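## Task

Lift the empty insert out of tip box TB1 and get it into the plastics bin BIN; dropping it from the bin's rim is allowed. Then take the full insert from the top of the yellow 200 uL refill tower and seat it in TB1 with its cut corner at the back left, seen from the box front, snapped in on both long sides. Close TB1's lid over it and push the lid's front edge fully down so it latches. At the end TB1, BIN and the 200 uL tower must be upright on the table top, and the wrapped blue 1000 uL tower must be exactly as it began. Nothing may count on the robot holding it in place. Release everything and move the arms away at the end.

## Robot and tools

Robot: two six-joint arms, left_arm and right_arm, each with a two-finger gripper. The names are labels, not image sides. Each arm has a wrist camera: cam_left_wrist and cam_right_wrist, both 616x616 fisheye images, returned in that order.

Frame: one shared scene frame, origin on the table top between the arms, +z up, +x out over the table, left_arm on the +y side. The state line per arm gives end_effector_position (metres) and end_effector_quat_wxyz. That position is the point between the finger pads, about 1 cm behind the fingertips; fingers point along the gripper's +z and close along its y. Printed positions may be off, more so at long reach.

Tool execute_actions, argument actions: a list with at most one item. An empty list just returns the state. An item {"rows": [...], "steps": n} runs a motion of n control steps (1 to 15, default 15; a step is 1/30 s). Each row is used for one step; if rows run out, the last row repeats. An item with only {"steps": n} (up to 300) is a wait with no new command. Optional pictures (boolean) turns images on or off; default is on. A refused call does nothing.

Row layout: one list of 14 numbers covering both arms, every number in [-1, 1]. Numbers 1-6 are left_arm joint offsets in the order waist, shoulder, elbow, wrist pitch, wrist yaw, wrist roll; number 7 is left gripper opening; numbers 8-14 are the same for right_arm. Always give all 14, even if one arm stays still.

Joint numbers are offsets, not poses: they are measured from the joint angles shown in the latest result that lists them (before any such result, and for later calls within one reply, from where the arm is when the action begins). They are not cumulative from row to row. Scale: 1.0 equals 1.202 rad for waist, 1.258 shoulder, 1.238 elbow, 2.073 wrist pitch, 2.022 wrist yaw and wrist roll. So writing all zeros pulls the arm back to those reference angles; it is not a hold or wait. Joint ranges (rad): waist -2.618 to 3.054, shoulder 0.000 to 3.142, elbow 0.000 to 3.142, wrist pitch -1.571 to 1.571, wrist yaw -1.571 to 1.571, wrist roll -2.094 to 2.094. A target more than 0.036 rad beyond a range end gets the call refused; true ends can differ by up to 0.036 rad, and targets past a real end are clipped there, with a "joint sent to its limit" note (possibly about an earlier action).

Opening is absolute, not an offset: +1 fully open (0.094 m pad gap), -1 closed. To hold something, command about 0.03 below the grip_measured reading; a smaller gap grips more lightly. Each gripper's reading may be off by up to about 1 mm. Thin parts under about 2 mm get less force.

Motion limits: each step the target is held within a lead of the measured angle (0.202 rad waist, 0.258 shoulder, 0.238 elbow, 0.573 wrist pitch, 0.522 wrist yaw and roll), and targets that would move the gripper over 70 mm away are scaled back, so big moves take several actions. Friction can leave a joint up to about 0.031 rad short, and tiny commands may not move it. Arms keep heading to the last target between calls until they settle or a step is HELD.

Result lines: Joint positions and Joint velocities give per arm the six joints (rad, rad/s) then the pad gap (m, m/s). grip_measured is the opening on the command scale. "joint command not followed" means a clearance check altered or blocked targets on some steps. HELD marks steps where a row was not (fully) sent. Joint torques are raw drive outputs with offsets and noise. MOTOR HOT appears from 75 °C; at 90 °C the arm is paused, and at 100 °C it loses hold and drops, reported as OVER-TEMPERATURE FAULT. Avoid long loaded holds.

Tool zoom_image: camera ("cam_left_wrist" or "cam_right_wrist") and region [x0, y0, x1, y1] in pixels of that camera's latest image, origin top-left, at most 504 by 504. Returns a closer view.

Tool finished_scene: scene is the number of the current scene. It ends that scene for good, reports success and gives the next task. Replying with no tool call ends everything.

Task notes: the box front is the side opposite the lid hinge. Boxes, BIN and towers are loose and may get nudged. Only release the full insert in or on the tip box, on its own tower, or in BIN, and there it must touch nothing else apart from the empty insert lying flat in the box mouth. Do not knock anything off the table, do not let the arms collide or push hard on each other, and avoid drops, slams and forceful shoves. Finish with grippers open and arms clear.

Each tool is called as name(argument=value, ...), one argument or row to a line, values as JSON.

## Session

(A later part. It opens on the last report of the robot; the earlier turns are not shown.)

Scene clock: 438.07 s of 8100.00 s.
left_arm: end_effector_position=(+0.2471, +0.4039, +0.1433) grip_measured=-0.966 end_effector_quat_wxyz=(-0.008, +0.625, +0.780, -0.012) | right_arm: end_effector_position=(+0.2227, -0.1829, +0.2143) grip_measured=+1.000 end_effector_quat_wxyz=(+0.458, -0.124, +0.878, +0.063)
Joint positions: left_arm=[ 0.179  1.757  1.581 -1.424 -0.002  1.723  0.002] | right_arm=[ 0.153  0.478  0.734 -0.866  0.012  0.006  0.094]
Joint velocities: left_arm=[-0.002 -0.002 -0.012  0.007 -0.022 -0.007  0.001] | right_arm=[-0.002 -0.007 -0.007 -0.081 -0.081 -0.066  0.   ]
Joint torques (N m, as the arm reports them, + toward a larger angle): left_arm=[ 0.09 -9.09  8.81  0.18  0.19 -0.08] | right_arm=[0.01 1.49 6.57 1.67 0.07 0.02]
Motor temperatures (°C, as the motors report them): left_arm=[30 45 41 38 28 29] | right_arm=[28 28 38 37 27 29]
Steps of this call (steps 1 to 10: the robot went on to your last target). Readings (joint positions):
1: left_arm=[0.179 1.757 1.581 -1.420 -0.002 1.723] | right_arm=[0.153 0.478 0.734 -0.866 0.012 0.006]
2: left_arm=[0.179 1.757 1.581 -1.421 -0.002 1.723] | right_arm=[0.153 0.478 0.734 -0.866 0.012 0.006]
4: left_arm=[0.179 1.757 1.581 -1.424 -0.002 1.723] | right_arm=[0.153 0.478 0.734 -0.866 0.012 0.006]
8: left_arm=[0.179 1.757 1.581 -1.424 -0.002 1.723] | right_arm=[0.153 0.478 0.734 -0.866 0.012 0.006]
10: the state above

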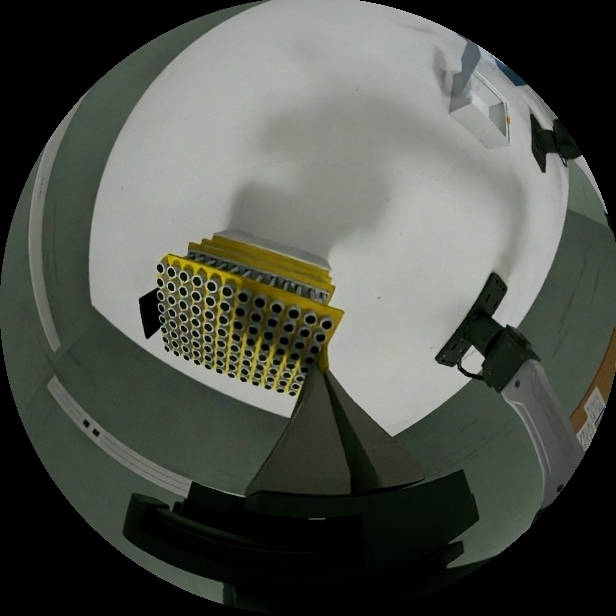

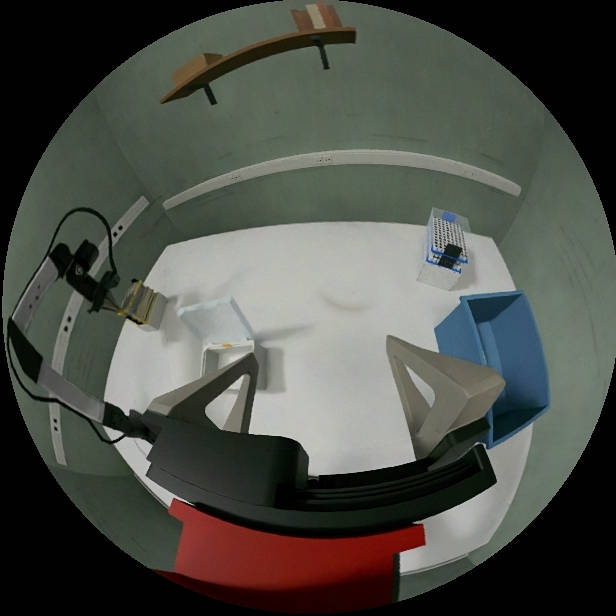

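execute_actions(
  actions=[
    {"rows": [[0,0,0.015,-0.006,0,0,-1,0,0,0,0,0,0,1],[0,0,0.025,-0.011,0,0,-1,0,0,0,0,0,0,1],[0,0,0.035,-0.016,0,0,-1,0,0,0,0,0,0,1],[0,0,0.045,-0.021,0,0,-1,0,0,0,0,0,0,1],[0,0,0.055,-0.026,0,0,-1,0,0,0,0,0,0,1],[0,0,0.065,-0.031,0,0,-1,0,0,0,0,0,0,1],[0,0,0.075,-0.036,0,0,-1,0,0,0,0,0,0,1],[0,0,0.085,-0.041,0,0,-1,0,0,0,0,0,0,1],[0,0,0.095,-0.046,0,0,-1,0,0,0,0,0,0,1],[0,0,0.105,-0.051,0,0,-1,0,0,0,0,0,0,1],[0,0,0.115,-0.056,0,0,-1,0,0,0,0,0,0,1],[0,0,0.125,-0.061,0,0,-1,0,0,0,0,0,0,1],[0,0,0.135,-0.066,0,0,-1,0,0,0,0,0,0,1],[0,0,0.14,-0.068,0,0,-1,0,0,0,0,0,0,1]], "steps": 15},
  ],
  pictures=false,
)

execute_actions(
  actions=[
    {"steps": 12},
  ],
)

zoom_image(
  camera="cam_right_wrist",
  region=[60, 240, 180, 360],
)

Scene clock: 447.97 s of 8100.00 s.
left_arm: end_effector_position=(+0.2531, +0.4062, +0.1810) grip_measured=-0.966 end_effector_quat_wxyz=(+0.004, +0.625, +0.780, +0.009) | right_arm: end_effector_position=(+0.2227, -0.1829, +0.2143) grip_measured=+1.000 end_effector_quat_wxyz=(+0.458, -0.124, +0.878, +0.063)
Joint positions: left_arm=[ 0.179  1.757  1.732 -1.527 -0.002  1.723  0.002] | right_arm=[ 0.153  0.478  0.734 -0.866  0.012  0.006  0.094]
Joint velocities: left_arm=[-0.002  0.002  0.237 -0.154 -0.051 -0.037  0.001] | right_arm=[-0.002 -0.012  0.022 -0.051  0.037 -0.066  0.   ]
Joint torques (N m, as the arm reports them, + toward a larger angle): left_arm=[ 0.14 -8.96  8.15  0.32  0.19 -0.07] | right_arm=[0.01 1.46 6.56 1.67 0.05 0.02]
Motor temperatures (°C, as the motors report them): left_arm=[30 46 41 37 28 29] | right_arm=[28 28 38 37 27 29]
Steps of this call (steps 1 to 15: the robot went on to your last target; steps 16 to 90: nothing new was sent; then 6.40 s passed at rest; steps 91 to 105: all 15 steps of this action). Readings (joint positions):
91: left_arm=[0.179 1.757 1.581 -1.424 -0.002 1.723] | right_arm=[0.153 0.478 0.734 -0.866 0.012 0.006]
92: left_arm=[0.179 1.757 1.583 -1.425 -0.002 1.723] | right_arm=[0.153 0.478 0.734 -0.866 0.012 0.006]
94: left_arm=[0.179 1.757 1.598 -1.435 -0.002 1.723] | right_arm=[0.153 0.478 0.734 -0.866 0.012 0.006]
98: left_arm=[0.179 1.757 1.648 -1.470 -0.002 1.723] | right_arm=[0.153 0.478 0.734 -0.866 0.012 0.006]
105: the state above

Scene clock: 448.37 s of 8100.00 s.
left_arm: end_effector_position=(+0.2489, +0.4046, +0.1832) grip_measured=-0.966 end_effector_quat_wxyz=(-0.000, +0.625, +0.780, +0.002) | right_arm: end_effector_position=(+0.2227, -0.1829, +0.2143) grip_measured=+1.000 end_effector_quat_wxyz=(+0.458, -0.124, +0.878, +0.063)
Joint positions: left_arm=[ 0.179  1.757  1.742 -1.553 -0.002  1.723  0.002] | right_arm=[ 0.153  0.478  0.734 -0.866  0.012  0.006  0.094]
Joint velocities: left_arm=[ 0.007  0.017  0.012 -0.11  -0.022  0.007  0.001] | right_arm=[ 0.007  0.002 -0.007  0.022 -0.022 -0.022  0.   ]
Joint torques (N m, as the arm reports them, + toward a larger angle): left_arm=[ 0.14 -8.94  8.56  0.31  0.19 -0.08] | right_arm=[0.   1.48 6.55 1.67 0.06 0.02]
Motor temperatures (°C, as the motors report them): left_arm=[30 46 41 37 28 29] | right_arm=[28 28 38 37 27 29]
Steps of this call (steps 1 to 12: the robot went on to your last target). Readings (joint positions):
1: left_arm=[0.179 1.757 1.739 -1.532 -0.002 1.723] | right_arm=[0.153 0.478 0.734 -0.866 0.012 0.006]
2: left_arm=[0.179 1.757 1.741 -1.535 -0.002 1.723] | right_arm=[0.153 0.478 0.734 -0.866 0.012 0.006]
4: left_arm=[0.179 1.757 1.742 -1.541 -0.002 1.723] | right_arm=[0.153 0.478 0.734 -0.866 0.012 0.006]
8: left_arm=[0.179 1.757 1.742 -1.550 -0.002 1.723] | right_arm=[0.153 0.478 0.734 -0.866 0.012 0.006]
12: the state above

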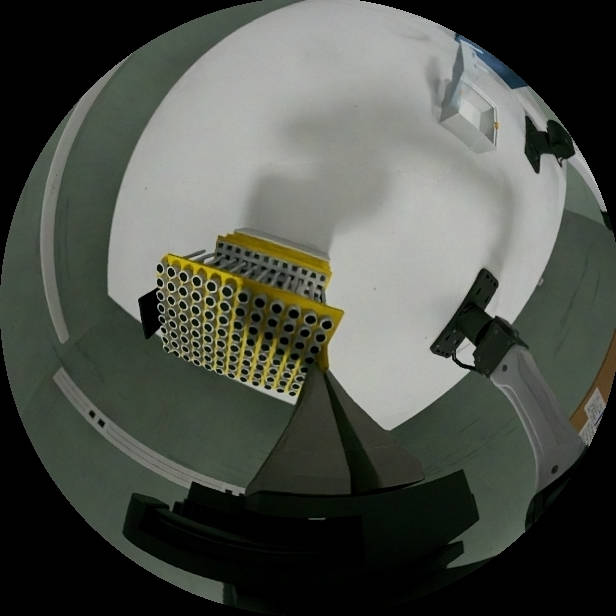

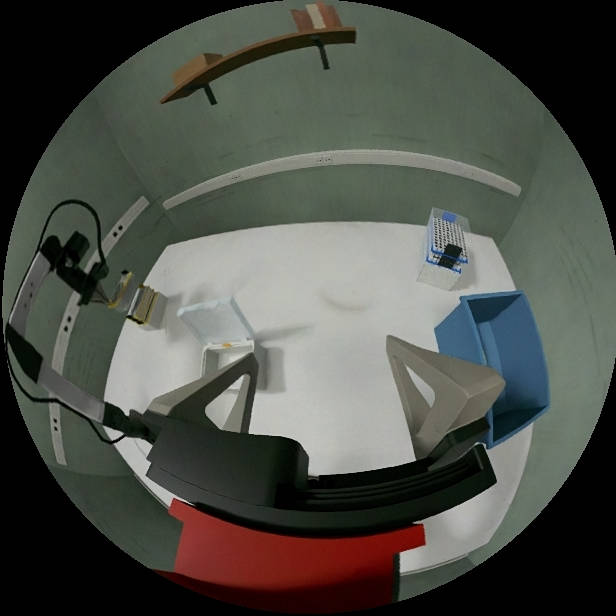

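Region (60, 240, 180, 360) of cam_right_wrist's 616x616 image, scaled by 4.200, with more detail than that image has.

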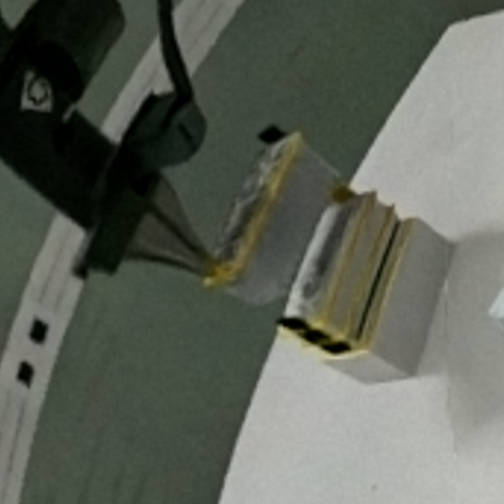

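execute_actions(
  actions=[
    {"rows": [[-0.035,0,0,0,0,0,-1,0,0,0,0,0,0,1],[-0.07,0,0,0,0,0,-1,0,0,0,0,0,0,1],[-0.105,0,0,0,0,0,-1,0,0,0,0,0,0,1],[-0.14,0,0,0,0,0,-1,0,0,0,0,0,0,1],[-0.175,0,0,0,0,0,-1,0,0,0,0,0,0,1],[-0.21,0,0,0,0,0,-1,0,0,0,0,0,0,1],[-0.245,0,0,0,0,0,-1,0,0,0,0,0,0,1],[-0.28,0,0,0,0,0,-1,0,0,0,0,0,0,1],[-0.315,0,0,0,0,0,-1,0,0,0,0,0,0,1],[-0.35,0,0,0,0,0,-1,0,0,0,0,0,0,1],[-0.385,0,0,0,0,0,-1,0,0,0,0,0,0,1],[-0.42,0,0,0,0,0,-1,0,0,0,0,0,0,1],[-0.455,0,0,0,0,0,-1,0,0,0,0,0,0,1],[-0.49,0,0,0,0,0,-1,0,0,0,0,0,0,1],[-0.525,0,0,0,0,0,-1,0,0,0,0,0,0,1]], "steps": 15},
  ],
  pictures=false,
)

execute_actions(
  actions=[
    {"steps": 10},
  ],
  pictures=false,
)

execute_actions(
  actions=[
    {"rows": [[0,0,0,0,0,-0.03,-1,0,0,0,0,0,0,1],[0,0,0,0,0,-0.06,-1,0,0,0,0,0,0,1],[0,0,0,0,0,-0.09,-1,0,0,0,0,0,0,1],[0,0,0,0,0,-0.12,-1,0,0,0,0,0,0,1],[0,0,0,0,0,-0.15,-1,0,0,0,0,0,0,1],[0,0,0,0,0,-0.18,-1,0,0,0,0,0,0,1],[0,0,0,0,0,-0.21,-1,0,0,0,0,0,0,1],[0,0,0,0,0,-0.24,-1,0,0,0,0,0,0,1],[0,0,0,0,0,-0.27,-1,0,0,0,0,0,0,1],[0,0,0,0,0,-0.3,-1,0,0,0,0,0,0,1],[0,0,0,0,0,-0.33,-1,0,0,0,0,0,0,1],[0,0,0,0,0,-0.36,-1,0,0,0,0,0,0,1],[0,0,0,0,0,-0.39,-1,0,0,0,0,0,0,1],[0,0,0,0,0,-0.42,-1,0,0,0,0,0,0,1],[0,0,0,0,0,-0.45,-1,0,0,0,0,0,0,1]], "steps": 15},
  ],
  pictures=false,
)

execute_actions(
  actions=[
    {"rows": [[0,0,0,0,0,-0.1,-1,0,0,0,0,0,0,1],[0,0,0,0,0,-0.13,-1,0,0,0,0,0,0,1],[0,0,0,0,0,-0.16,-1,0,0,0,0,0,0,1],[0,0,0,0,0,-0.19,-1,0,0,0,0,0,0,1],[0,0,0,0,0,-0.22,-1,0,0,0,0,0,0,1],[0,0,0,0,0,-0.25,-1,0,0,0,0,0,0,1],[0,0,0,0,0,-0.28,-1,0,0,0,0,0,0,1],[0,0,0,0,0,-0.31,-1,0,0,0,0,0,0,1],[0,0,0,0,0,-0.34,-1,0,0,0,0,0,0,1],[0,0,0,0,0,-0.37,-1,0,0,0,0,0,0,1],[0,0,0,0,0,-0.4,-1,0,0,0,0,0,0,1],[0,0,0,0,0,-0.43,-1,0,0,0,0,0,0,1],[0,0,0,0,0,-0.46,-1,0,0,0,0,0,0,1],[0,0,0,0,0,-0.49,-1,0,0,0,0,0,0,1],[0,0,0,0,0,-0.52,-1,0,0,0,0,0,0,1]], "steps": 15},
  ],
  pictures=false,
)

execute_actions(
  actions=[
    {"rows": [[0,0,0,0,0,-0.1,-1,0,0,0,0,0,0,1],[0,0,0,0,0,-0.13,-1,0,0,0,0,0,0,1],[0,0,0,0,0,-0.16,-1,0,0,0,0,0,0,1],[0,0,0,0,0,-0.19,-1,0,0,0,0,0,0,1],[0,0,0,0,0,-0.22,-1,0,0,0,0,0,0,1],[0,0,0,0,0,-0.25,-1,0,0,0,0,0,0,1],[0,0,0,0,0,-0.28,-1,0,0,0,0,0,0,1],[0,0,0,0,0,-0.31,-1,0,0,0,0,0,0,1],[0,0,0,0,0,-0.34,-1,0,0,0,0,0,0,1],[0,0,0,0,0,-0.37,-1,0,0,0,0,0,0,1],[0,0,0,0,0,-0.4,-1,0,0,0,0,0,0,1],[0,0,0,0,0,-0.43,-1,0,0,0,0,0,0,1],[0,0,0,0,0,-0.46,-1,0,0,0,0,0,0,1],[0,0,0,0,0,-0.49,-1,0,0,0,0,0,0,1],[0,0,0,0,0,-0.52,-1,0,0,0,0,0,0,1]], "steps": 15},
  ],
  pictures=false,
)

execute_actions(
  actions=[
    {"steps": 15},
  ],
)

Scene clock: 474.53 s of 8100.00 s.
left_arm: end_effector_position=(+0.2659, +0.2349, +0.1833) grip_measured=-0.966 end_effector_quat_wxyz=(-0.001, +0.813, +0.582, +0.003) | right_arm: end_effector_position=(+0.2227, -0.1829, +0.2143) grip_measured=+1.000 end_effector_quat_wxyz=(+0.458, -0.124, +0.878, +0.063)
Joint positions: left_arm=[-0.37   1.757  1.742 -1.553 -0.006  1.723  0.002] | right_arm=[ 0.153  0.478  0.734 -0.866  0.012  0.006  0.094]
Joint velocities: left_arm=[-1.15  -0.012  0.007 -0.007 -0.007  0.037 -0.002] | right_arm=[ 0.012  0.002  0.017  0.066 -0.007  0.051  0.   ]
Joint torques (N m, as the arm reports them, + toward a larger angle): left_arm=[-0.86 -8.94  7.41  0.4   0.26 -0.06] | right_arm=[0.   1.5  6.6  1.66 0.06 0.02]
Motor temperatures (°C, as the motors report them): left_arm=[30 46 43 36 28 29] | right_arm=[28 28 38 38 27 29]
Steps of this call (steps 1 to 30: the robot went on to your last target; steps 31 to 100: nothing new was sent; then 22.33 s passed at rest; steps 101 to 115: all 15 steps of this action). Readings (joint positions):
101: left_arm=[0.176 1.757 1.742 -1.554 -0.004 1.723] | right_arm=[0.153 0.478 0.734 -0.866 0.012 0.006]
102: left_arm=[0.166 1.757 1.742 -1.554 -0.006 1.723] | right_arm=[0.153 0.478 0.734 -0.866 0.012 0.006]
104: left_arm=[0.113 1.757 1.742 -1.554 -0.010 1.723] | right_arm=[0.153 0.478 0.734 -0.866 0.012 0.006]
108: left_arm=[-0.071 1.757 1.742 -1.553 -0.010 1.723] | right_arm=[0.153 0.478 0.734 -0.866 0.012 0.006]
115: the state above

Scene clock: 474.87 s of 8100.00 s.
left_arm: end_effector_position=(+0.2594, +0.2060, +0.1832) grip_measured=-0.966 end_effector_quat_wxyz=(+0.002, +0.839, +0.545, -0.000) | right_arm: end_effector_position=(+0.2227, -0.1829, +0.2143) grip_measured=+1.000 end_effector_quat_wxyz=(+0.458, -0.124, +0.878, +0.063)
Joint positions: left_arm=[-0.46   1.757  1.742 -1.553  0.003  1.723  0.002] | right_arm=[ 0.153  0.478  0.734 -0.866  0.012  0.006  0.094]
Joint velocities: left_arm=[-0.007  0.012 -0.017 -0.022 -0.066 -0.022  0.   ] | right_arm=[ 0.002 -0.012 -0.007  0.007  0.022  0.037  0.   ]
Joint torques (N m, as the arm reports them, + toward a larger angle): left_arm=[ 0.79 -8.99  7.38  0.39  0.14 -0.08] | right_arm=[-0.02  1.47  6.57  1.67  0.06  0.02]
Motor temperatures (°C, as the motors report them): left_arm=[30 46 43 36 28 29] | right_arm=[28 28 38 38 27 29]
Steps of this call (steps 1 to 10: the robot went on to your last target). Readings (joint positions):
1: left_arm=[-0.408 1.757 1.742 -1.553 -0.005 1.723] | right_arm=[0.153 0.478 0.734 -0.866 0.012 0.006]
2: left_arm=[-0.436 1.757 1.742 -1.553 -0.002 1.723] | right_arm=[0.153 0.478 0.734 -0.866 0.012 0.006]
4: left_arm=[-0.460 1.757 1.742 -1.553 0.003 1.723] | right_arm=[0.153 0.478 0.734 -0.866 0.012 0.006]
8: left_arm=[-0.460 1.757 1.742 -1.553 0.003 1.723] | right_arm=[0.153 0.478 0.734 -0.866 0.012 0.006]
10: the state above

Scene clock: 475.37 s of 8100.00 s.
left_arm: end_effector_position=(+0.2594, +0.2060, +0.1832) grip_measured=-0.966 end_effector_quat_wxyz=(+0.002, +0.620, +0.784, -0.001) | right_arm: end_effector_position=(+0.2227, -0.1829, +0.2143) grip_measured=+1.000 end_effector_quat_wxyz=(+0.458, -0.124, +0.878, +0.063)
Joint positions: left_arm=[-0.46   1.757  1.742 -1.553  0.003  1.072  0.002] | right_arm=[ 0.153  0.478  0.734 -0.866  0.012  0.006  0.094]
Joint velocities: left_arm=[ 0.007  0.007  0.007  0.007 -0.007 -1.663 -0.001] | right_arm=[-0.017 -0.007 -0.056  0.022  0.037  0.037  0.   ]
Joint torques (N m, as the arm reports them, + toward a larger angle): left_arm=[ 0.13 -8.98  7.47  0.46  0.17 -0.14] | right_arm=[-0.01  1.52  6.55  1.66  0.07  0.01]
Motor temperatures (°C, as the motors report them): left_arm=[30 46 43 36 28 29] | right_arm=[28 28 38 38 27 29]
Steps of this call (steps 1 to 15: all 15 steps of this action). Readings (joint positions):
1: left_arm=[-0.460 1.757 1.742 -1.553 0.003 1.716] | right_arm=[0.153 0.478 0.734 -0.866 0.012 0.006]
2: left_arm=[-0.460 1.757 1.742 -1.553 0.003 1.699] | right_arm=[0.153 0.478 0.734 -0.866 0.012 0.006]
4: left_arm=[-0.460 1.757 1.742 -1.553 0.003 1.640] | right_arm=[0.153 0.478 0.734 -0.866 0.012 0.006]
8: left_arm=[-0.460 1.757 1.742 -1.553 0.003 1.462] | right_arm=[0.153 0.478 0.734 -0.866 0.012 0.006]
15: the state above

Scene clock: 475.87 s of 8100.00 s.
left_arm: end_effector_position=(+0.2594, +0.2060, +0.1832) grip_measured=-0.966 end_effector_quat_wxyz=(+0.001, +0.272, +0.962, -0.001) | right_arm: end_effector_position=(+0.2227, -0.1829, +0.2143) grip_measured=+1.000 end_effector_quat_wxyz=(+0.458, -0.124, +0.878, +0.063)
Joint positions: left_arm=[-0.46   1.757  1.742 -1.553  0.003  0.285  0.002] | right_arm=[ 0.153  0.478  0.734 -0.866  0.012  0.006  0.094]
Joint velocities: left_arm=[-0.007 -0.007  0.022 -0.022 -0.081 -1.707 -0.001] | right_arm=[-0.042  0.007  0.007 -0.037 -0.037  0.051  0.   ]
Joint torques (N m, as the arm reports them, + toward a larger angle): left_arm=[ 0.16 -9.02  7.5   0.49  0.13 -0.13] | right_arm=[0.02 1.5  6.55 1.66 0.06 0.02]
Motor temperatures (°C, as the motors report them): left_arm=[30 46 43 36 28 29] | right_arm=[28 28 38 38 27 29]
Steps of this call (steps 1 to 15: all 15 steps of this action). Readings (joint positions):
1: left_arm=[-0.460 1.757 1.742 -1.553 0.003 1.030] | right_arm=[0.153 0.478 0.734 -0.866 0.012 0.006]
2: left_arm=[-0.460 1.757 1.742 -1.553 0.003 0.991] | right_arm=[0.153 0.478 0.734 -0.866 0.012 0.006]
4: left_arm=[-0.460 1.757 1.742 -1.553 0.003 0.901] | right_arm=[0.153 0.478 0.734 -0.866 0.012 0.006]
8: left_arm=[-0.460 1.757 1.742 -1.553 0.003 0.692] | right_arm=[0.153 0.478 0.734 -0.866 0.012 0.006]
15: the state above

Scene clock: 476.37 s of 8100.00 s.
left_arm: end_effector_position=(+0.2594, +0.2060, +0.1832) grip_measured=-0.966 end_effector_quat_wxyz=(+0.001, -0.118, +0.993, -0.002) | right_arm: end_effector_position=(+0.2227, -0.1829, +0.2143) grip_measured=+1.000 end_effector_quat_wxyz=(+0.458, -0.124, +0.878, +0.063)
Joint positions: left_arm=[-0.46   1.757  1.742 -1.553  0.003 -0.502  0.002] | right_arm=[ 0.153  0.478  0.734 -0.866  0.012  0.006  0.094]
Joint velocities: left_arm=[ 0.002 -0.012 -0.002 -0.037  0.037 -1.736 -0.   ] | right_arm=[ 0.002  0.002  0.027 -0.037 -0.037 -0.022  0.   ]
Joint torques (N m, as the arm reports them, + toward a larger angle): left_arm=[ 0.13 -9.03  7.45  0.46  0.09 -0.15] | right_arm=[0.   1.46 6.57 1.66 0.06 0.01]
Motor temperatures (°C, as the motors report them): left_arm=[30 46 43 36 28 29] | right_arm=[28 28 38 38 27 29]
Steps of this call (steps 1 to 15: all 15 steps of this action). Readings (joint positions):
1: left_arm=[-0.460 1.757 1.742 -1.553 0.003 0.242] | right_arm=[0.153 0.478 0.734 -0.866 0.012 0.006]
2: left_arm=[-0.460 1.757 1.742 -1.553 0.003 0.204] | right_arm=[0.153 0.478 0.734 -0.866 0.012 0.006]
4: left_arm=[-0.460 1.757 1.742 -1.553 0.003 0.114] | right_arm=[0.153 0.478 0.734 -0.866 0.012 0.006]
8: left_arm=[-0.460 1.757 1.742 -1.553 0.003 -0.096] | right_arm=[0.153 0.478 0.734 -0.866 0.012 0.006]
15: the state above

Scene clock: 476.87 s of 8100.00 s.
left_arm: end_effector_position=(+0.2594, +0.2060, +0.1832) grip_measured=-0.966 end_effector_quat_wxyz=(+0.000, -0.239, +0.971, -0.002) | right_arm: end_effector_position=(+0.2227, -0.1829, +0.2143) grip_measured=+1.000 end_effector_quat_wxyz=(+0.458, -0.124, +0.878, +0.063)
Joint positions: left_arm=[-0.46   1.757  1.742 -1.553  0.003 -0.748  0.002] | right_arm=[ 0.153  0.478  0.734 -0.866  0.012  0.006  0.094]
Joint velocities: left_arm=[ 0.002 -0.012 -0.007 -0.037  0.022 -0.095  0.   ] | right_arm=[ 0.002 -0.012 -0.012 -0.095 -0.022  0.051  0.   ]
Joint torques (N m, as the arm reports them, + toward a larger angle): left_arm=[ 0.13 -8.99  7.41  0.44  0.06 -0.2 ] | right_arm=[-0.01  1.49  6.56  1.67  0.06  0.02]
Motor temperatures (°C, as the motors report them): left_arm=[30 46 43 36 28 29] | right_arm=[28 28 38 38 27 29]
Steps of this call (steps 1 to 15: the robot went on to your last target). Readings (joint positions):
1: left_arm=[-0.460 1.757 1.742 -1.553 0.003 -0.554] | right_arm=[0.153 0.478 0.734 -0.866 0.012 0.006]
2: left_arm=[-0.460 1.757 1.742 -1.553 0.003 -0.595] | right_arm=[0.153 0.478 0.734 -0.866 0.012 0.006]
4: left_arm=[-0.460 1.757 1.742 -1.553 0.003 -0.653] | right_arm=[0.153 0.478 0.734 -0.866 0.012 0.006]
8: left_arm=[-0.460 1.757 1.742 -1.553 0.003 -0.715] | right_arm=[0.153 0.478 0.734 -0.866 0.012 0.006]
15: the state above

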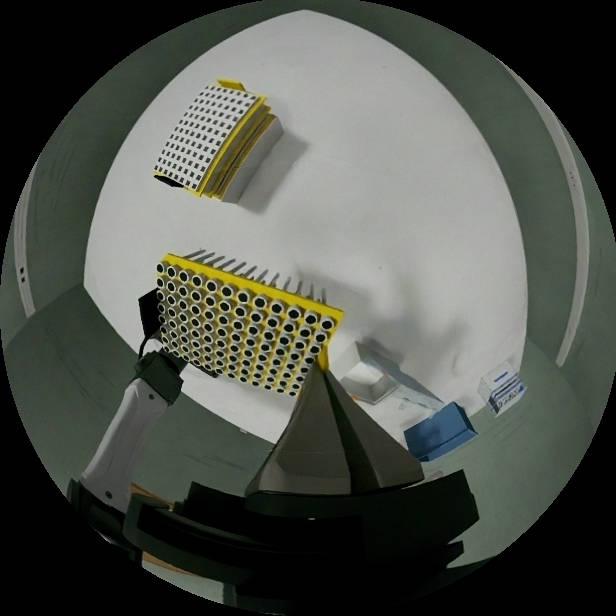

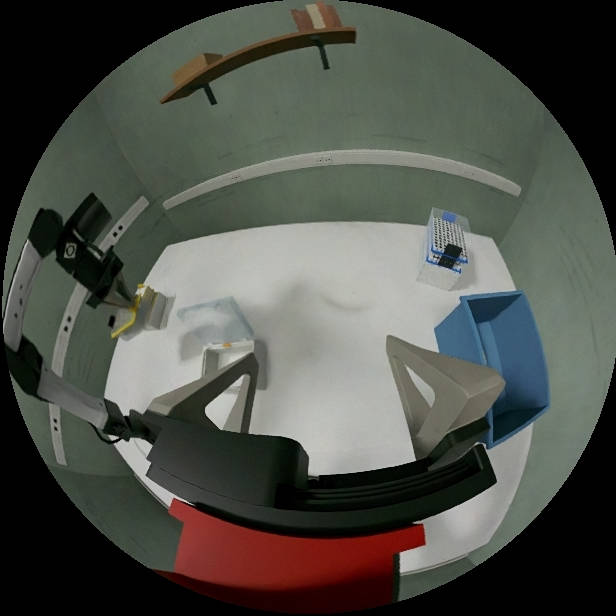

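execute_actions(
  actions=[
    {"rows": [[-0.038,-0.016,-0.025,0.005,0,-0.014,-1,0,0,0,-0.014,0,0,-1],[-0.076,-0.032,-0.05,0.01,0,-0.027,-1,0,0,0,-0.028,0,0,-1],[-0.114,-0.048,-0.075,0.015,0,-0.041,-1,0,0,0,-0.042,0,0,-1],[-0.152,-0.064,-0.1,0.02,0,-0.054,-1,0,0,0,-0.056,0,0,-1],[-0.19,-0.08,-0.125,0.025,0,-0.068,-1,0,0,0,-0.07,0,0,-1],[-0.229,-0.097,-0.15,0.03,0,-0.082,-1,0,0,0,-0.084,0,0,-1],[-0.267,-0.113,-0.175,0.035,0,-0.095,-1,0,0,0,-0.098,0,0,-1],[-0.305,-0.129,-0.2,0.04,0,-0.109,-1,0,0,0,-0.112,0,0,-1],[-0.343,-0.145,-0.225,0.045,0,-0.122,-1,0,0,0,-0.126,0,0,-1],[-0.381,-0.161,-0.25,0.05,0,-0.14,-1,0,0,0,-0.14,0,0,-1]], "steps": 15},
  ],
  pictures=false,
)

execute_actions(
  actions=[
    {"steps": 15},
  ],
)

Scene clock: 494.63 s of 8100.00 s.
left_arm: end_effector_position=(+0.1516, +0.1118, +0.1633) grip_measured=-0.966 end_effector_quat_wxyz=(-0.010, -0.128, +0.992, +0.003) | right_arm: end_effector_position=(+0.1832, -0.1948, +0.1687) grip_measured=-0.982 end_effector_quat_wxyz=(+0.345, -0.132, +0.928, +0.046)
Joint positions: left_arm=[-0.922  1.566  1.452 -1.474  0.011 -0.985  0.002] | right_arm=[ 0.153  0.478  0.734 -1.117  0.012  0.006  0.001]
Joint velocities: left_arm=[-0.012 -0.012 -0.017  0.11  -0.051 -0.242  0.   ] | right_arm=[-0.017 -0.012  0.017 -0.227  0.007  0.007 -0.001]
Joint torques (N m, as the arm reports them, + toward a larger angle): left_arm=[ 0.45 -7.94  5.77  0.52  0.06 -0.17] | right_arm=[-0.04  1.7   6.31  1.39  0.08  0.02]
Motor temperatures (°C, as the motors report them): left_arm=[30 47 42 36 28 29] | right_arm=[28 28 39 38 27 29]
Steps of this call (steps 1 to 15: the robot went on to your last target; steps 16 to 90: nothing new was sent; then 14.27 s passed at rest; steps 91 to 105: all 15 steps of this action). Readings (joint positions):
91: left_arm=[-0.463 1.757 1.740 -1.552 0.002 -0.758] | right_arm=[0.153 0.478 0.734 -0.868 0.012 0.006]
92: left_arm=[-0.474 1.751 1.731 -1.546 -0.001 -0.764] | right_arm=[0.153 0.478 0.734 -0.874 0.012 0.006]
94: left_arm=[-0.534 1.726 1.686 -1.528 -0.005 -0.787] | right_arm=[0.153 0.478 0.734 -0.899 0.012 0.006]
98: left_arm=[-0.738 1.650 1.565 -1.497 -0.002 -0.864] | right_arm=[0.153 0.478 0.734 -0.984 0.012 0.006]
105: the state above

Scene clock: 495.13 s of 8100.00 s.
left_arm: end_effector_position=(+0.1546, +0.1091, +0.1633) grip_measured=-0.966 end_effector_quat_wxyz=(-0.004, -0.145, +0.989, -0.003) | right_arm: end_effector_position=(+0.1777, -0.1965, +0.1639) grip_measured=-0.982 end_effector_quat_wxyz=(+0.330, -0.133, +0.933, +0.044)
Joint positions: left_arm=[-0.922  1.566  1.452 -1.458  0.011 -1.02   0.002] | right_arm=[ 0.153  0.478  0.734 -1.148  0.012  0.006  0.001]
Joint velocities: left_arm=[-0.007  0.017 -0.022 -0.022  0.022  0.037 -0.   ] | right_arm=[-0.002  0.017 -0.002  0.007  0.037 -0.022 -0.001]
Joint torques (N m, as the arm reports them, + toward a larger angle): left_arm=[ 0.47 -8.07  5.82  0.5  -0.01 -0.19] | right_arm=[-0.01  1.78  6.3   1.3   0.07  0.03]
Motor temperatures (°C, as the motors report them): left_arm=[30 47 42 36 28 29] | right_arm=[28 28 39 38 27 29]
Steps of this call (steps 1 to 15: the robot went on to your last target). Readings (joint positions):
1: left_arm=[-0.922 1.566 1.452 -1.471 0.011 -0.993] | right_arm=[0.153 0.478 0.734 -1.124 0.012 0.006]
2: left_arm=[-0.922 1.566 1.452 -1.468 0.011 -0.998] | right_arm=[0.153 0.478 0.734 -1.130 0.012 0.006]
4: left_arm=[-0.922 1.566 1.452 -1.464 0.011 -1.007] | right_arm=[0.153 0.478 0.734 -1.137 0.012 0.006]
8: left_arm=[-0.922 1.566 1.452 -1.459 0.011 -1.015] | right_arm=[0.153 0.478 0.734 -1.144 0.012 0.006]
15: the state above

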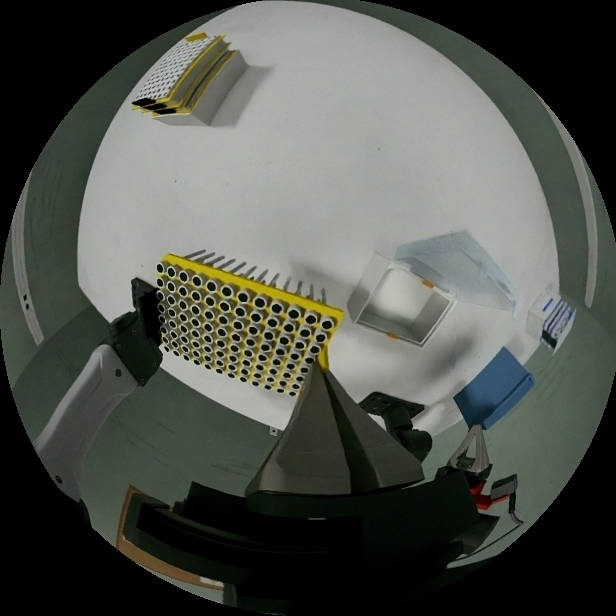

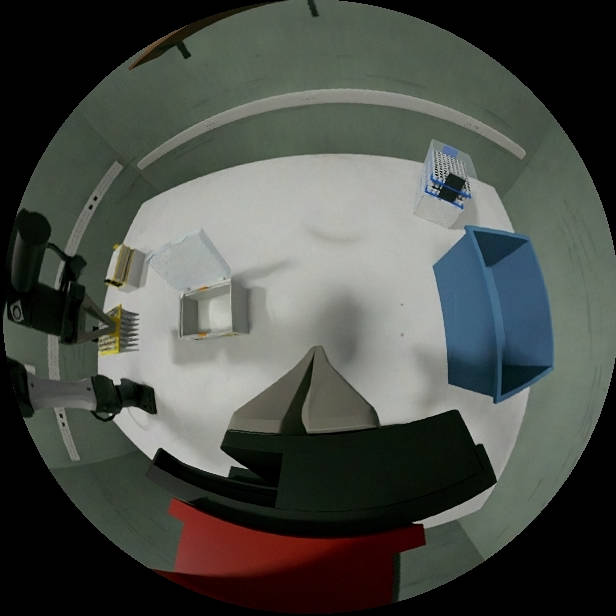

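execute_actions(
  actions=[
    {"rows": [[-0.01,0.023,0.02,0.002,0,-0.006,-1,0,0,0,0,0,0,-1],[-0.019,0.046,0.04,0.004,0,-0.012,-1,0,0,0,0,0,0,-1],[-0.029,0.07,0.06,0.006,0,-0.019,-1,0,0,0,0,0,0,-1],[-0.039,0.093,0.08,0.008,0,-0.025,-1,0,0,0,0,0,0,-1],[-0.048,0.116,0.1,0.01,0,-0.031,-1,0,0,0,0,0,0,-1],[-0.058,0.139,0.12,0.013,0,-0.037,-1,0,0,0,0,0,0,-1],[-0.068,0.162,0.14,0.015,0,-0.043,-1,0,0,0,0,0,0,-1],[-0.078,0.186,0.16,0.017,0,-0.05,-1,0,0,0,0,0,0,-1],[-0.087,0.209,0.185,0.019,0,-0.056,-1,0,0,0,0,0,0,-1],[-0.097,0.232,0.21,0.024,0,-0.064,-1,0,0,0,0,0,0,-1]], "steps": 15},
  ],
  pictures=false,
)

execute_actions(
  actions=[
    {"steps": 15},
  ],
)

Scene clock: 505.73 s of 8100.00 s.
left_arm: end_effector_position=(+0.1849, +0.0311, +0.1404) grip_measured=-0.966 end_effector_quat_wxyz=(-0.004, -0.141, +0.990, -0.004) | right_arm: end_effector_position=(+0.1776, -0.1965, +0.1638) grip_measured=-0.982 end_effector_quat_wxyz=(+0.330, -0.133, +0.933, +0.044)
Joint positions: left_arm=[-1.033  1.854  1.69  -1.406  0.01  -1.123  0.002] | right_arm=[ 0.153  0.478  0.734 -1.148  0.012  0.006  0.001]
Joint velocities: left_arm=[-0.017 -0.022  0.002 -0.081 -0.037 -0.051  0.   ] | right_arm=[-0.002  0.017  0.007 -0.022  0.051  0.022 -0.001]
Joint torques (N m, as the arm reports them, + toward a larger angle): left_arm=[-0.38 -9.75  9.49  0.38  0.07 -0.21] | right_arm=[0.   1.78 6.23 1.37 0.07 0.02]
Motor temperatures (°C, as the motors report them): left_arm=[30 47 42 35 28 29] | right_arm=[28 28 38 38 27 29]
Steps of this call (steps 1 to 15: the robot went on to your last target; steps 16 to 90: nothing new was sent; then 7.10 s passed at rest; steps 91 to 105: all 15 steps of this action). Readings (joint positions):
91: left_arm=[-0.922 1.567 1.453 -1.458 0.011 -1.022] | right_arm=[0.153 0.478 0.734 -1.148 0.012 0.006]
92: left_arm=[-0.923 1.574 1.461 -1.460 0.011 -1.024] | right_arm=[0.153 0.478 0.734 -1.148 0.012 0.006]
94: left_arm=[-0.934 1.608 1.499 -1.463 0.010 -1.035] | right_arm=[0.153 0.478 0.734 -1.148 0.012 0.006]
98: left_arm=[-0.980 1.725 1.599 -1.450 0.010 -1.068] | right_arm=[0.153 0.478 0.734 -1.148 0.012 0.006]
105: the state above

Scene clock: 506.23 s of 8100.00 s.
left_arm: end_effector_position=(+0.1859, +0.0299, +0.1422) grip_measured=-0.966 end_effector_quat_wxyz=(-0.002, -0.149, +0.989, -0.006) | right_arm: end_effector_position=(+0.1776, -0.1965, +0.1638) grip_measured=-0.982 end_effector_quat_wxyz=(+0.330, -0.133, +0.933, +0.044)
Joint positions: left_arm=[-1.033  1.854  1.697 -1.406  0.01  -1.139  0.002] | right_arm=[ 0.153  0.478  0.734 -1.148  0.012  0.006  0.001]
Joint velocities: left_arm=[ 0.002 -0.012  0.002  0.037  0.022 -0.007  0.   ] | right_arm=[-0.022 -0.002 -0.002  0.007 -0.022 -0.066  0.   ]
Joint torques (N m, as the arm reports them, + toward a larger angle): left_arm=[-0.34 -9.79  8.9   0.39  0.06 -0.19] | right_arm=[-0.01  1.79  6.29  1.38  0.06  0.03]
Motor temperatures (°C, as the motors report them): left_arm=[30 47 42 35 28 29] | right_arm=[28 28 38 38 27 29]
Steps of this call (steps 1 to 15: the robot went on to your last target). Readings (joint positions):
1: left_arm=[-1.033 1.854 1.690 -1.406 0.010 -1.126] | right_arm=[0.153 0.478 0.734 -1.148 0.012 0.006]
2: left_arm=[-1.033 1.854 1.693 -1.406 0.010 -1.129] | right_arm=[0.153 0.478 0.734 -1.148 0.012 0.006]
4: left_arm=[-1.033 1.854 1.696 -1.406 0.010 -1.133] | right_arm=[0.153 0.478 0.734 -1.148 0.012 0.006]
8: left_arm=[-1.033 1.854 1.697 -1.406 0.010 -1.137] | right_arm=[0.153 0.478 0.734 -1.148 0.012 0.006]
15: the state above

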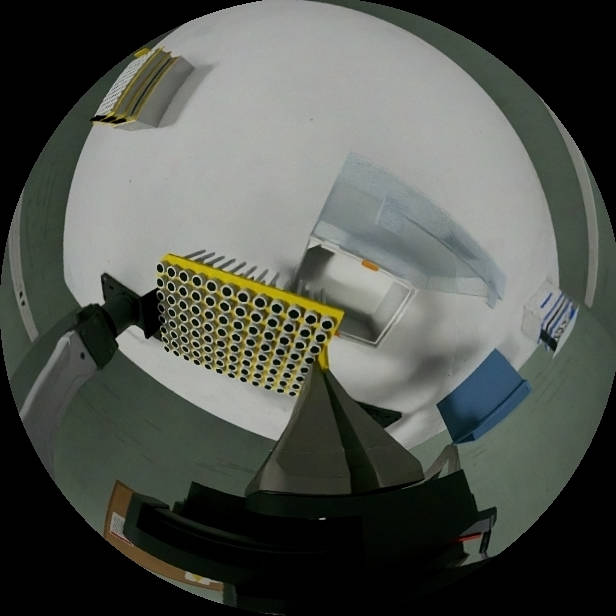

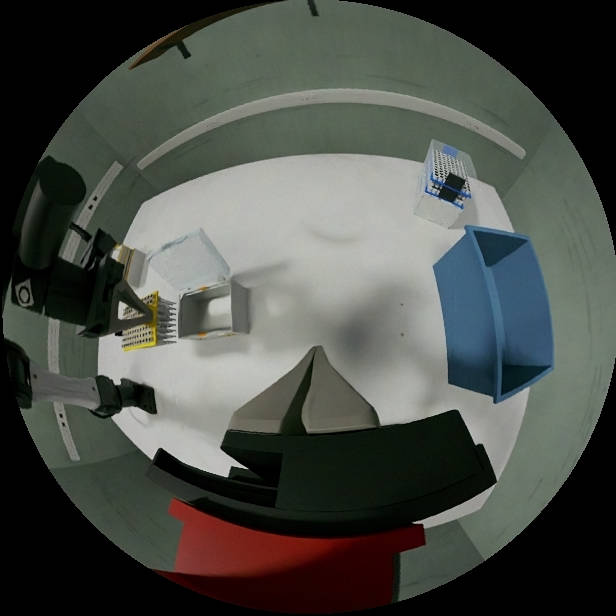

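execute_actions(
  actions=[
    {"rows": [[-0.007,0.028,0.036,-0.004,0,-0.004,-1,0,0,0,0,0,0,-1],[-0.014,0.057,0.072,-0.009,0,-0.009,-1,0,0,0,0,0,0,-1],[-0.021,0.085,0.11,-0.015,0,-0.013,-1,0,0,0,0,0,0,-1],[-0.028,0.113,0.15,-0.022,0,-0.017,-1,0,0,0,0,0,0,-1],[-0.035,0.142,0.19,-0.03,0,-0.022,-1,0,0,0,0,0,0,-1],[-0.041,0.17,0.232,-0.038,0,-0.026,-1,0,0,0,0,0,0,-1],[-0.048,0.198,0.275,-0.047,0,-0.03,-1,0,0,0,0,0,0,-1],[-0.055,0.226,0.32,-0.056,0,-0.034,-1,0,0,0,0,0,0,-1],[-0.062,0.255,0.366,-0.065,0,-0.039,-1,0,0,0,0,0,0,-1],[-0.069,0.283,0.414,-0.075,0,-0.043,-1,0,0,0,0,0,0,-1]], "steps": 15},
  ],
  pictures=false,
)

execute_actions(
  actions=[
    {"steps": 20},
  ],
)

Scene clock: 514.47 s of 8100.00 s.
left_arm: end_effector_position=(+0.2169, -0.0561, +0.1376) grip_measured=-0.966 end_effector_quat_wxyz=(+0.007, -0.143, +0.989, -0.024) | right_arm: end_effector_position=(+0.1776, -0.1965, +0.1638) grip_measured=-0.982 end_effector_quat_wxyz=(+0.330, -0.133, +0.933, +0.044)
Joint positions: left_arm=[-1.112  2.201  2.187 -1.508  0.01  -1.205  0.002] | right_arm=[ 0.153  0.478  0.734 -1.148  0.012  0.006  0.001]
Joint velocities: left_arm=[-0.012  0.027  0.017 -0.271  0.037 -0.154 -0.002] | right_arm=[ 0.012  0.002 -0.007 -0.037 -0.051  0.037 -0.001]
Joint torques (N m, as the arm reports them, + toward a larger angle): left_arm=[ -0.16 -12.76   9.41   0.3    0.05  -0.19] | right_arm=[0.   1.81 6.29 1.37 0.07 0.03]
Motor temperatures (°C, as the motors report them): left_arm=[30 47 42 35 28 29] | right_arm=[28 28 38 38 27 29]
Steps of this call (steps 1 to 15: the robot went on to your last target; steps 16 to 90: nothing new was sent; then 4.73 s passed at rest; steps 91 to 105: all 15 steps of this action). Readings (joint positions):
91: left_arm=[-1.033 1.857 1.702 -1.409 0.010 -1.140] | right_arm=[0.153 0.478 0.734 -1.148 0.012 0.006]
92: left_arm=[-1.033 1.867 1.720 -1.417 0.010 -1.141] | right_arm=[0.153 0.478 0.734 -1.148 0.012 0.006]
94: left_arm=[-1.036 1.913 1.794 -1.435 0.010 -1.148] | right_arm=[0.153 0.478 0.734 -1.148 0.012 0.006]
98: left_arm=[-1.067 2.053 1.994 -1.461 0.010 -1.170] | right_arm=[0.153 0.478 0.734 -1.148 0.012 0.006]
105: the state above

Scene clock: 515.13 s of 8100.00 s.
left_arm: end_effector_position=(+0.2121, -0.0498, +0.1392) grip_measured=-0.966 end_effector_quat_wxyz=(-0.000, -0.148, +0.989, -0.010) | right_arm: end_effector_position=(+0.1776, -0.1965, +0.1638) grip_measured=-0.982 end_effector_quat_wxyz=(+0.330, -0.133, +0.933, +0.044)
Joint positions: left_arm=[-1.112  2.201  2.195 -1.546  0.01  -1.216  0.002] | right_arm=[ 0.153  0.478  0.734 -1.148  0.012  0.006  0.001]
Joint velocities: left_arm=[-0.017 -0.007 -0.012 -0.051  0.007  0.037 -0.   ] | right_arm=[ 0.002 -0.017 -0.022  0.037 -0.007  0.007 -0.   ]
Joint torques (N m, as the arm reports them, + toward a larger angle): left_arm=[ -0.27 -12.64   8.68   0.26   0.06  -0.2 ] | right_arm=[-0.01  1.74  6.24  1.38  0.07  0.02]
Motor temperatures (°C, as the motors report them): left_arm=[30 48 43 35 28 29] | right_arm=[28 28 38 38 27 29]
Steps of this call (steps 1 to 20: the robot went on to your last target). Readings (joint positions):
1: left_arm=[-1.112 2.201 2.188 -1.516 0.010 -1.208] | right_arm=[0.153 0.478 0.734 -1.148 0.012 0.006]
2: left_arm=[-1.112 2.201 2.190 -1.523 0.010 -1.210] | right_arm=[0.153 0.478 0.734 -1.148 0.012 0.006]
4: left_arm=[-1.112 2.201 2.194 -1.532 0.010 -1.212] | right_arm=[0.153 0.478 0.734 -1.148 0.012 0.006]
8: left_arm=[-1.112 2.201 2.195 -1.541 0.010 -1.215] | right_arm=[0.153 0.478 0.734 -1.148 0.012 0.006]
20: the state above

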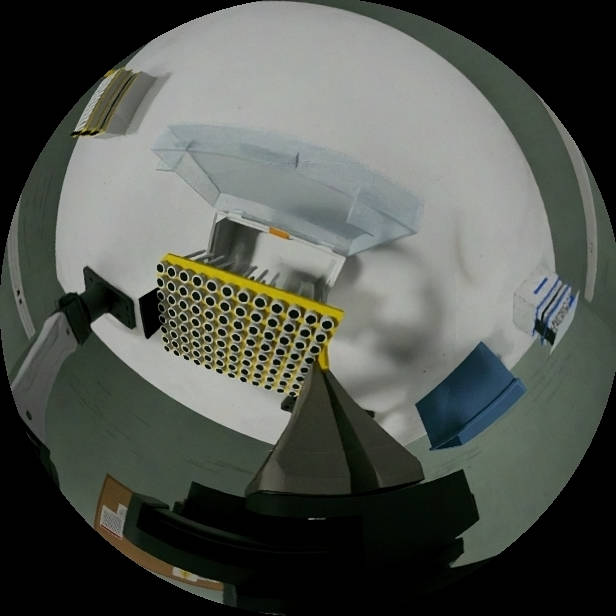

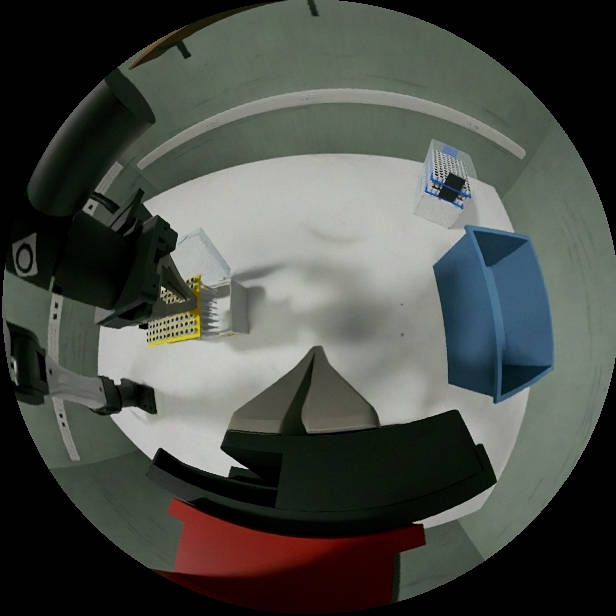

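zoom_image(
  camera="cam_left_wrist",
  region=[140, 180, 400, 400],
)

zoom_image(
  camera="cam_right_wrist",
  region=[120, 220, 270, 370],
)

Region (140, 180, 400, 400) of cam_left_wrist's 616x616 image, scaled by 1.938, with more detail than that image has; it fills the top 426 rows of this view, and the rest is white.

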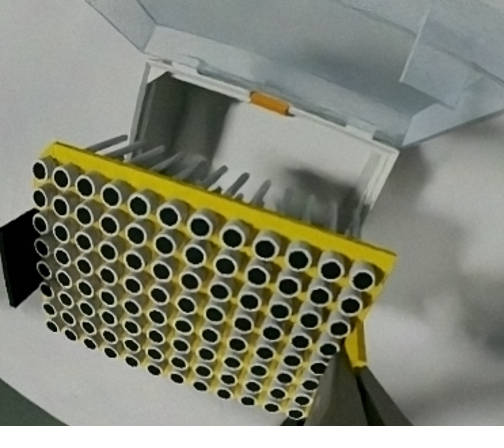

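Region (120, 220, 270, 370) of cam_right_wrist's 616x616 image, scaled by 3.360, with more detail than that image has.

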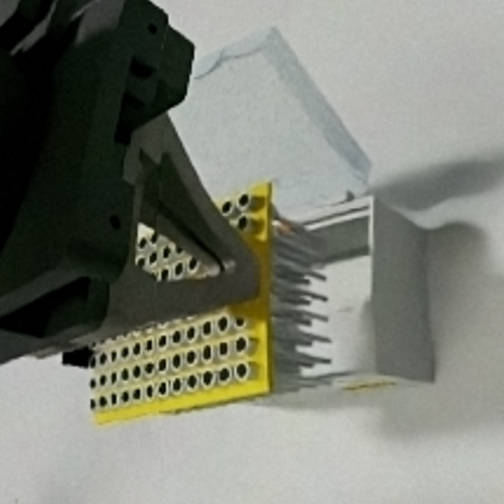

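execute_actions(
  actions=[
    {"rows": [[0.02,0.006,-0.024,0.011,0,0.012,-1,0,0,0,0,0,0,-1],[0.03,0.009,-0.035,0.016,0,0.018,-1,0,0,0,0,0,0,-1],[0.04,0.012,-0.047,0.022,0,0.025,-1,0,0,0,0,0,0,-1]], "steps": 15},
  ],
  pictures=false,
)

execute_actions(
  actions=[
    {"steps": 10},
  ],
)

zoom_image(
  camera="cam_left_wrist",
  region=[140, 180, 400, 400],
)

zoom_image(
  camera="cam_right_wrist",
  region=[120, 220, 270, 370],
)

Scene clock: 535.97 s of 8100.00 s.
left_arm: end_effector_position=(+0.2275, -0.0389, +0.1291) grip_measured=-0.966 end_effector_quat_wxyz=(-0.001, -0.151, +0.989, -0.008) | right_arm: end_effector_position=(+0.1776, -0.1965, +0.1638) grip_measured=-0.982 end_effector_quat_wxyz=(+0.330, -0.133, +0.933, +0.044)
Joint positions: left_arm=[-1.068  2.201  2.154 -1.51   0.011 -1.178  0.002] | right_arm=[ 0.153  0.478  0.734 -1.148  0.012  0.006  0.001]
Joint velocities: left_arm=[-0.007 -0.017 -0.017  0.007 -0.037 -0.022 -0.   ] | right_arm=[ 0.002  0.007  0.002 -0.007 -0.037  0.051  0.001]
Joint torques (N m, as the arm reports them, + toward a larger angle): left_arm=[  0.55 -12.14   6.02   0.47   0.04   0.03] | right_arm=[0.02 1.75 6.31 1.37 0.07 0.03]
Motor temperatures (°C, as the motors report them): left_arm=[30 54 44 35 28 29] | right_arm=[28 28 38 38 27 29]
Steps of this call (steps 1 to 15: the robot went on to your last target; steps 16 to 90: nothing new was sent; then 17.33 s passed at rest; steps 91 to 105: all 15 steps of this action). Readings (joint positions):
91: left_arm=[-1.111 2.201 2.193 -1.544 0.010 -1.215] | right_arm=[0.153 0.478 0.734 -1.148 0.012 0.006]
92: left_arm=[-1.109 2.201 2.189 -1.540 0.011 -1.210] | right_arm=[0.153 0.478 0.734 -1.148 0.012 0.006]
94: left_arm=[-1.097 2.201 2.172 -1.527 0.011 -1.198] | right_arm=[0.153 0.478 0.734 -1.148 0.012 0.006]
98: left_arm=[-1.070 2.201 2.154 -1.518 0.011 -1.185] | right_arm=[0.153 0.478 0.734 -1.148 0.012 0.006]
105: the state above

Scene clock: 536.30 s of 8100.00 s.
left_arm: end_effector_position=(+0.2277, -0.0392, +0.1291) grip_measured=-0.966 end_effector_quat_wxyz=(-0.001, -0.150, +0.989, -0.009) | right_arm: end_effector_position=(+0.1776, -0.1965, +0.1638) grip_measured=-0.982 end_effector_quat_wxyz=(+0.330, -0.133, +0.933, +0.044)
Joint positions: left_arm=[-1.068  2.201  2.154 -1.508  0.011 -1.176  0.002] | right_arm=[ 0.153  0.478  0.734 -1.148  0.012  0.006  0.001]
Joint velocities: left_arm=[-0.007  0.002 -0.022  0.022  0.066  0.007 -0.002] | right_arm=[ 0.017 -0.012  0.012  0.022  0.051 -0.051  0.   ]
Joint torques (N m, as the arm reports them, + toward a larger angle): left_arm=[  0.51 -12.02   6.03   0.5    0.05   0.04] | right_arm=[0.01 1.74 6.27 1.38 0.08 0.04]
Motor temperatures (°C, as the motors report them): left_arm=[30 54 44 35 28 29] | right_arm=[28 28 38 38 27 29]
Steps of this call (steps 1 to 10: the robot went on to your last target). Readings (joint positions):
1: left_arm=[-1.068 2.201 2.154 -1.509 0.011 -1.177] | right_arm=[0.153 0.478 0.734 -1.148 0.012 0.006]
2: left_arm=[-1.068 2.201 2.154 -1.509 0.011 -1.177] | right_arm=[0.153 0.478 0.734 -1.148 0.012 0.006]
4: left_arm=[-1.068 2.201 2.154 -1.509 0.011 -1.176] | right_arm=[0.153 0.478 0.734 -1.148 0.012 0.006]
8: left_arm=[-1.068 2.201 2.154 -1.508 0.011 -1.176] | right_arm=[0.153 0.478 0.734 -1.148 0.012 0.006]
10: the state above

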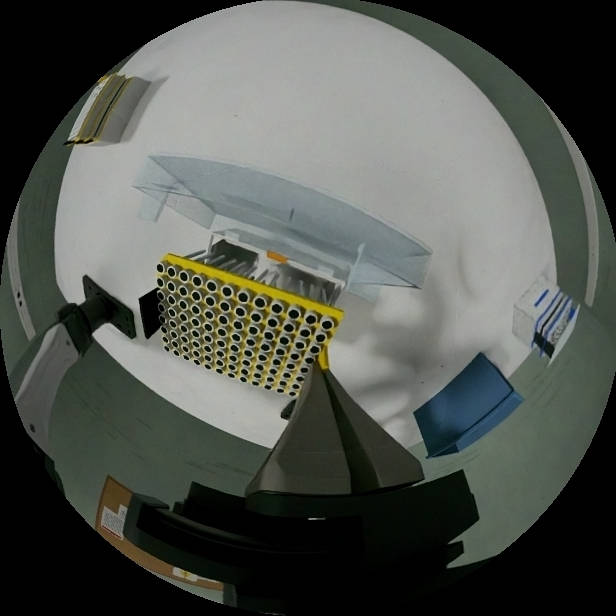

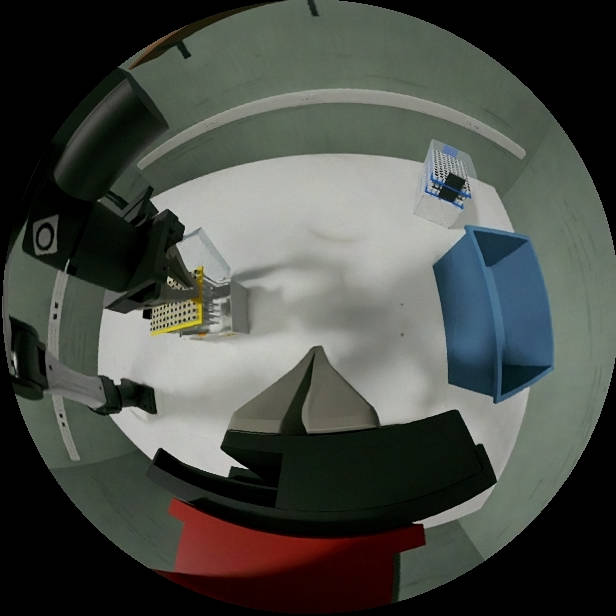

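Region (140, 180, 400, 400) of cam_left_wrist's 616x616 image, scaled by 1.938, with more detail than that image has; it fills the top 426 rows of this view, and the rest is white.

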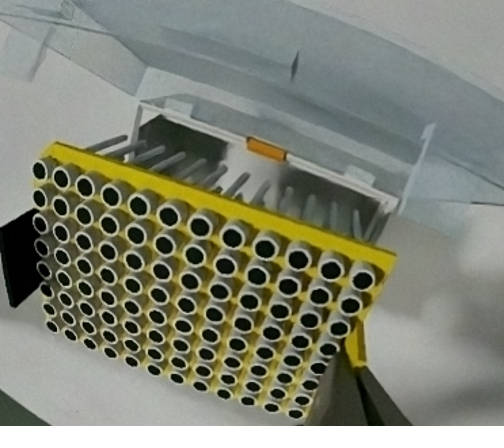

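Region (120, 220, 270, 370) of cam_right_wrist's 616x616 image, scaled by 3.360, with more detail than that image has.

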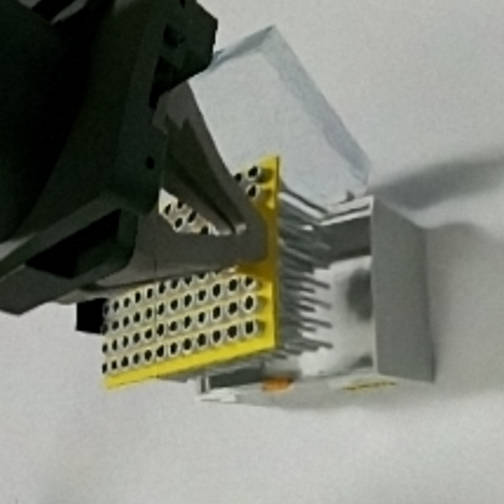

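execute_actions(
  actions=[],
)

Scene clock: 551.30 s of 8100.00 s.
left_arm: end_effector_position=(+0.2278, -0.0393, +0.1291) grip_measured=-0.966 end_effector_quat_wxyz=(-0.001, -0.150, +0.989, -0.009) | right_arm: end_effector_position=(+0.1776, -0.1965, +0.1638) grip_measured=-0.982 end_effector_quat_wxyz=(+0.330, -0.133, +0.933, +0.044)
Joint positions: left_arm=[-1.068  2.201  2.154 -1.508  0.011 -1.176  0.002] | right_arm=[ 0.153  0.478  0.734 -1.148  0.012  0.006  0.001]
Joint velocities: left_arm=[-0.002  0.002  0.002 -0.007  0.007 -0.007  0.   ] | right_arm=[-0.012  0.002 -0.012  0.007 -0.051 -0.022  0.   ]
Joint torques (N m, as the arm reports them, + toward a larger angle): left_arm=[  0.51 -12.06   5.98   0.5    0.06   0.04] | right_arm=[-0.01  1.75  6.27  1.38  0.06  0.03]
Motor temperatures (°C, as the motors report them): left_arm=[30 56 43 34 28 29] | right_arm=[28 28 39 38 27 29]
Steps of this call (steps 1 to 15: the robot went on to your last target; steps 16 to 90: nothing new was sent; then 12.00 s passed at rest). Readings (joint positions):
1: left_arm=[-1.068 2.201 2.154 -1.508 0.011 -1.176] | right_arm=[0.153 0.478 0.734 -1.148 0.012 0.006]
2: left_arm=[-1.068 2.201 2.154 -1.508 0.011 -1.176] | right_arm=[0.153 0.478 0.734 -1.148 0.012 0.006]
4: left_arm=[-1.068 2.201 2.154 -1.508 0.011 -1.176] | right_arm=[0.153 0.478 0.734 -1.148 0.012 0.006]
8: left_arm=[-1.068 2.201 2.154 -1.508 0.011 -1.176] | right_arm=[0.153 0.478 0.734 -1.148 0.012 0.006]
90: the state above
All arms were judged still, so your last target was given up. Only a new action makes them travel on or press farther. Fingers that are still opening or closing keep moving.

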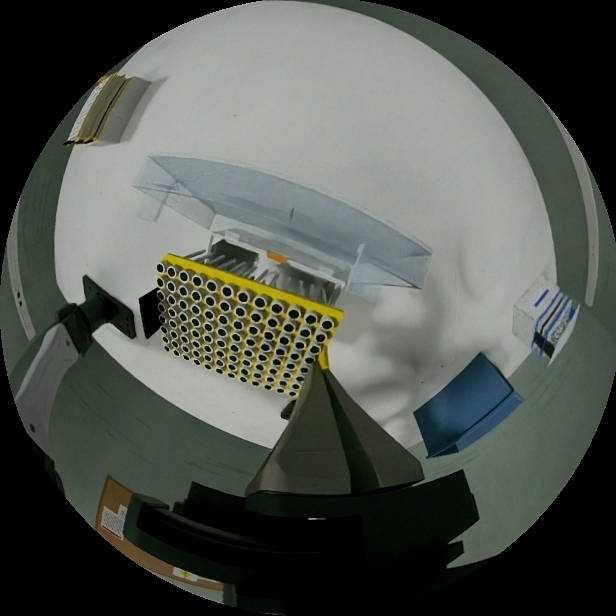

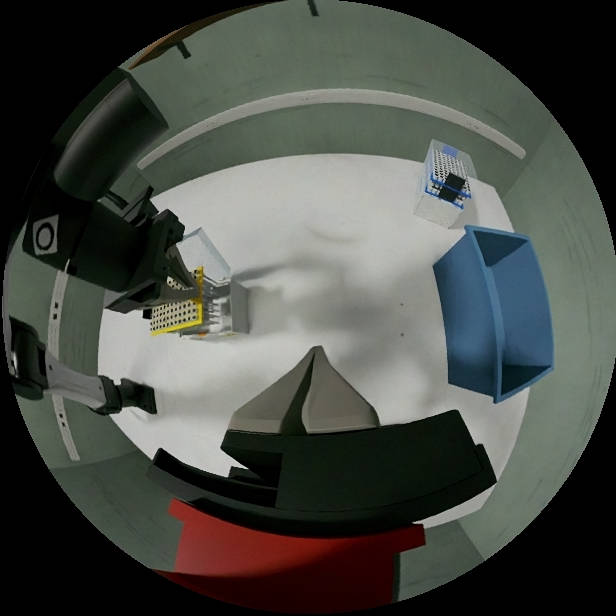

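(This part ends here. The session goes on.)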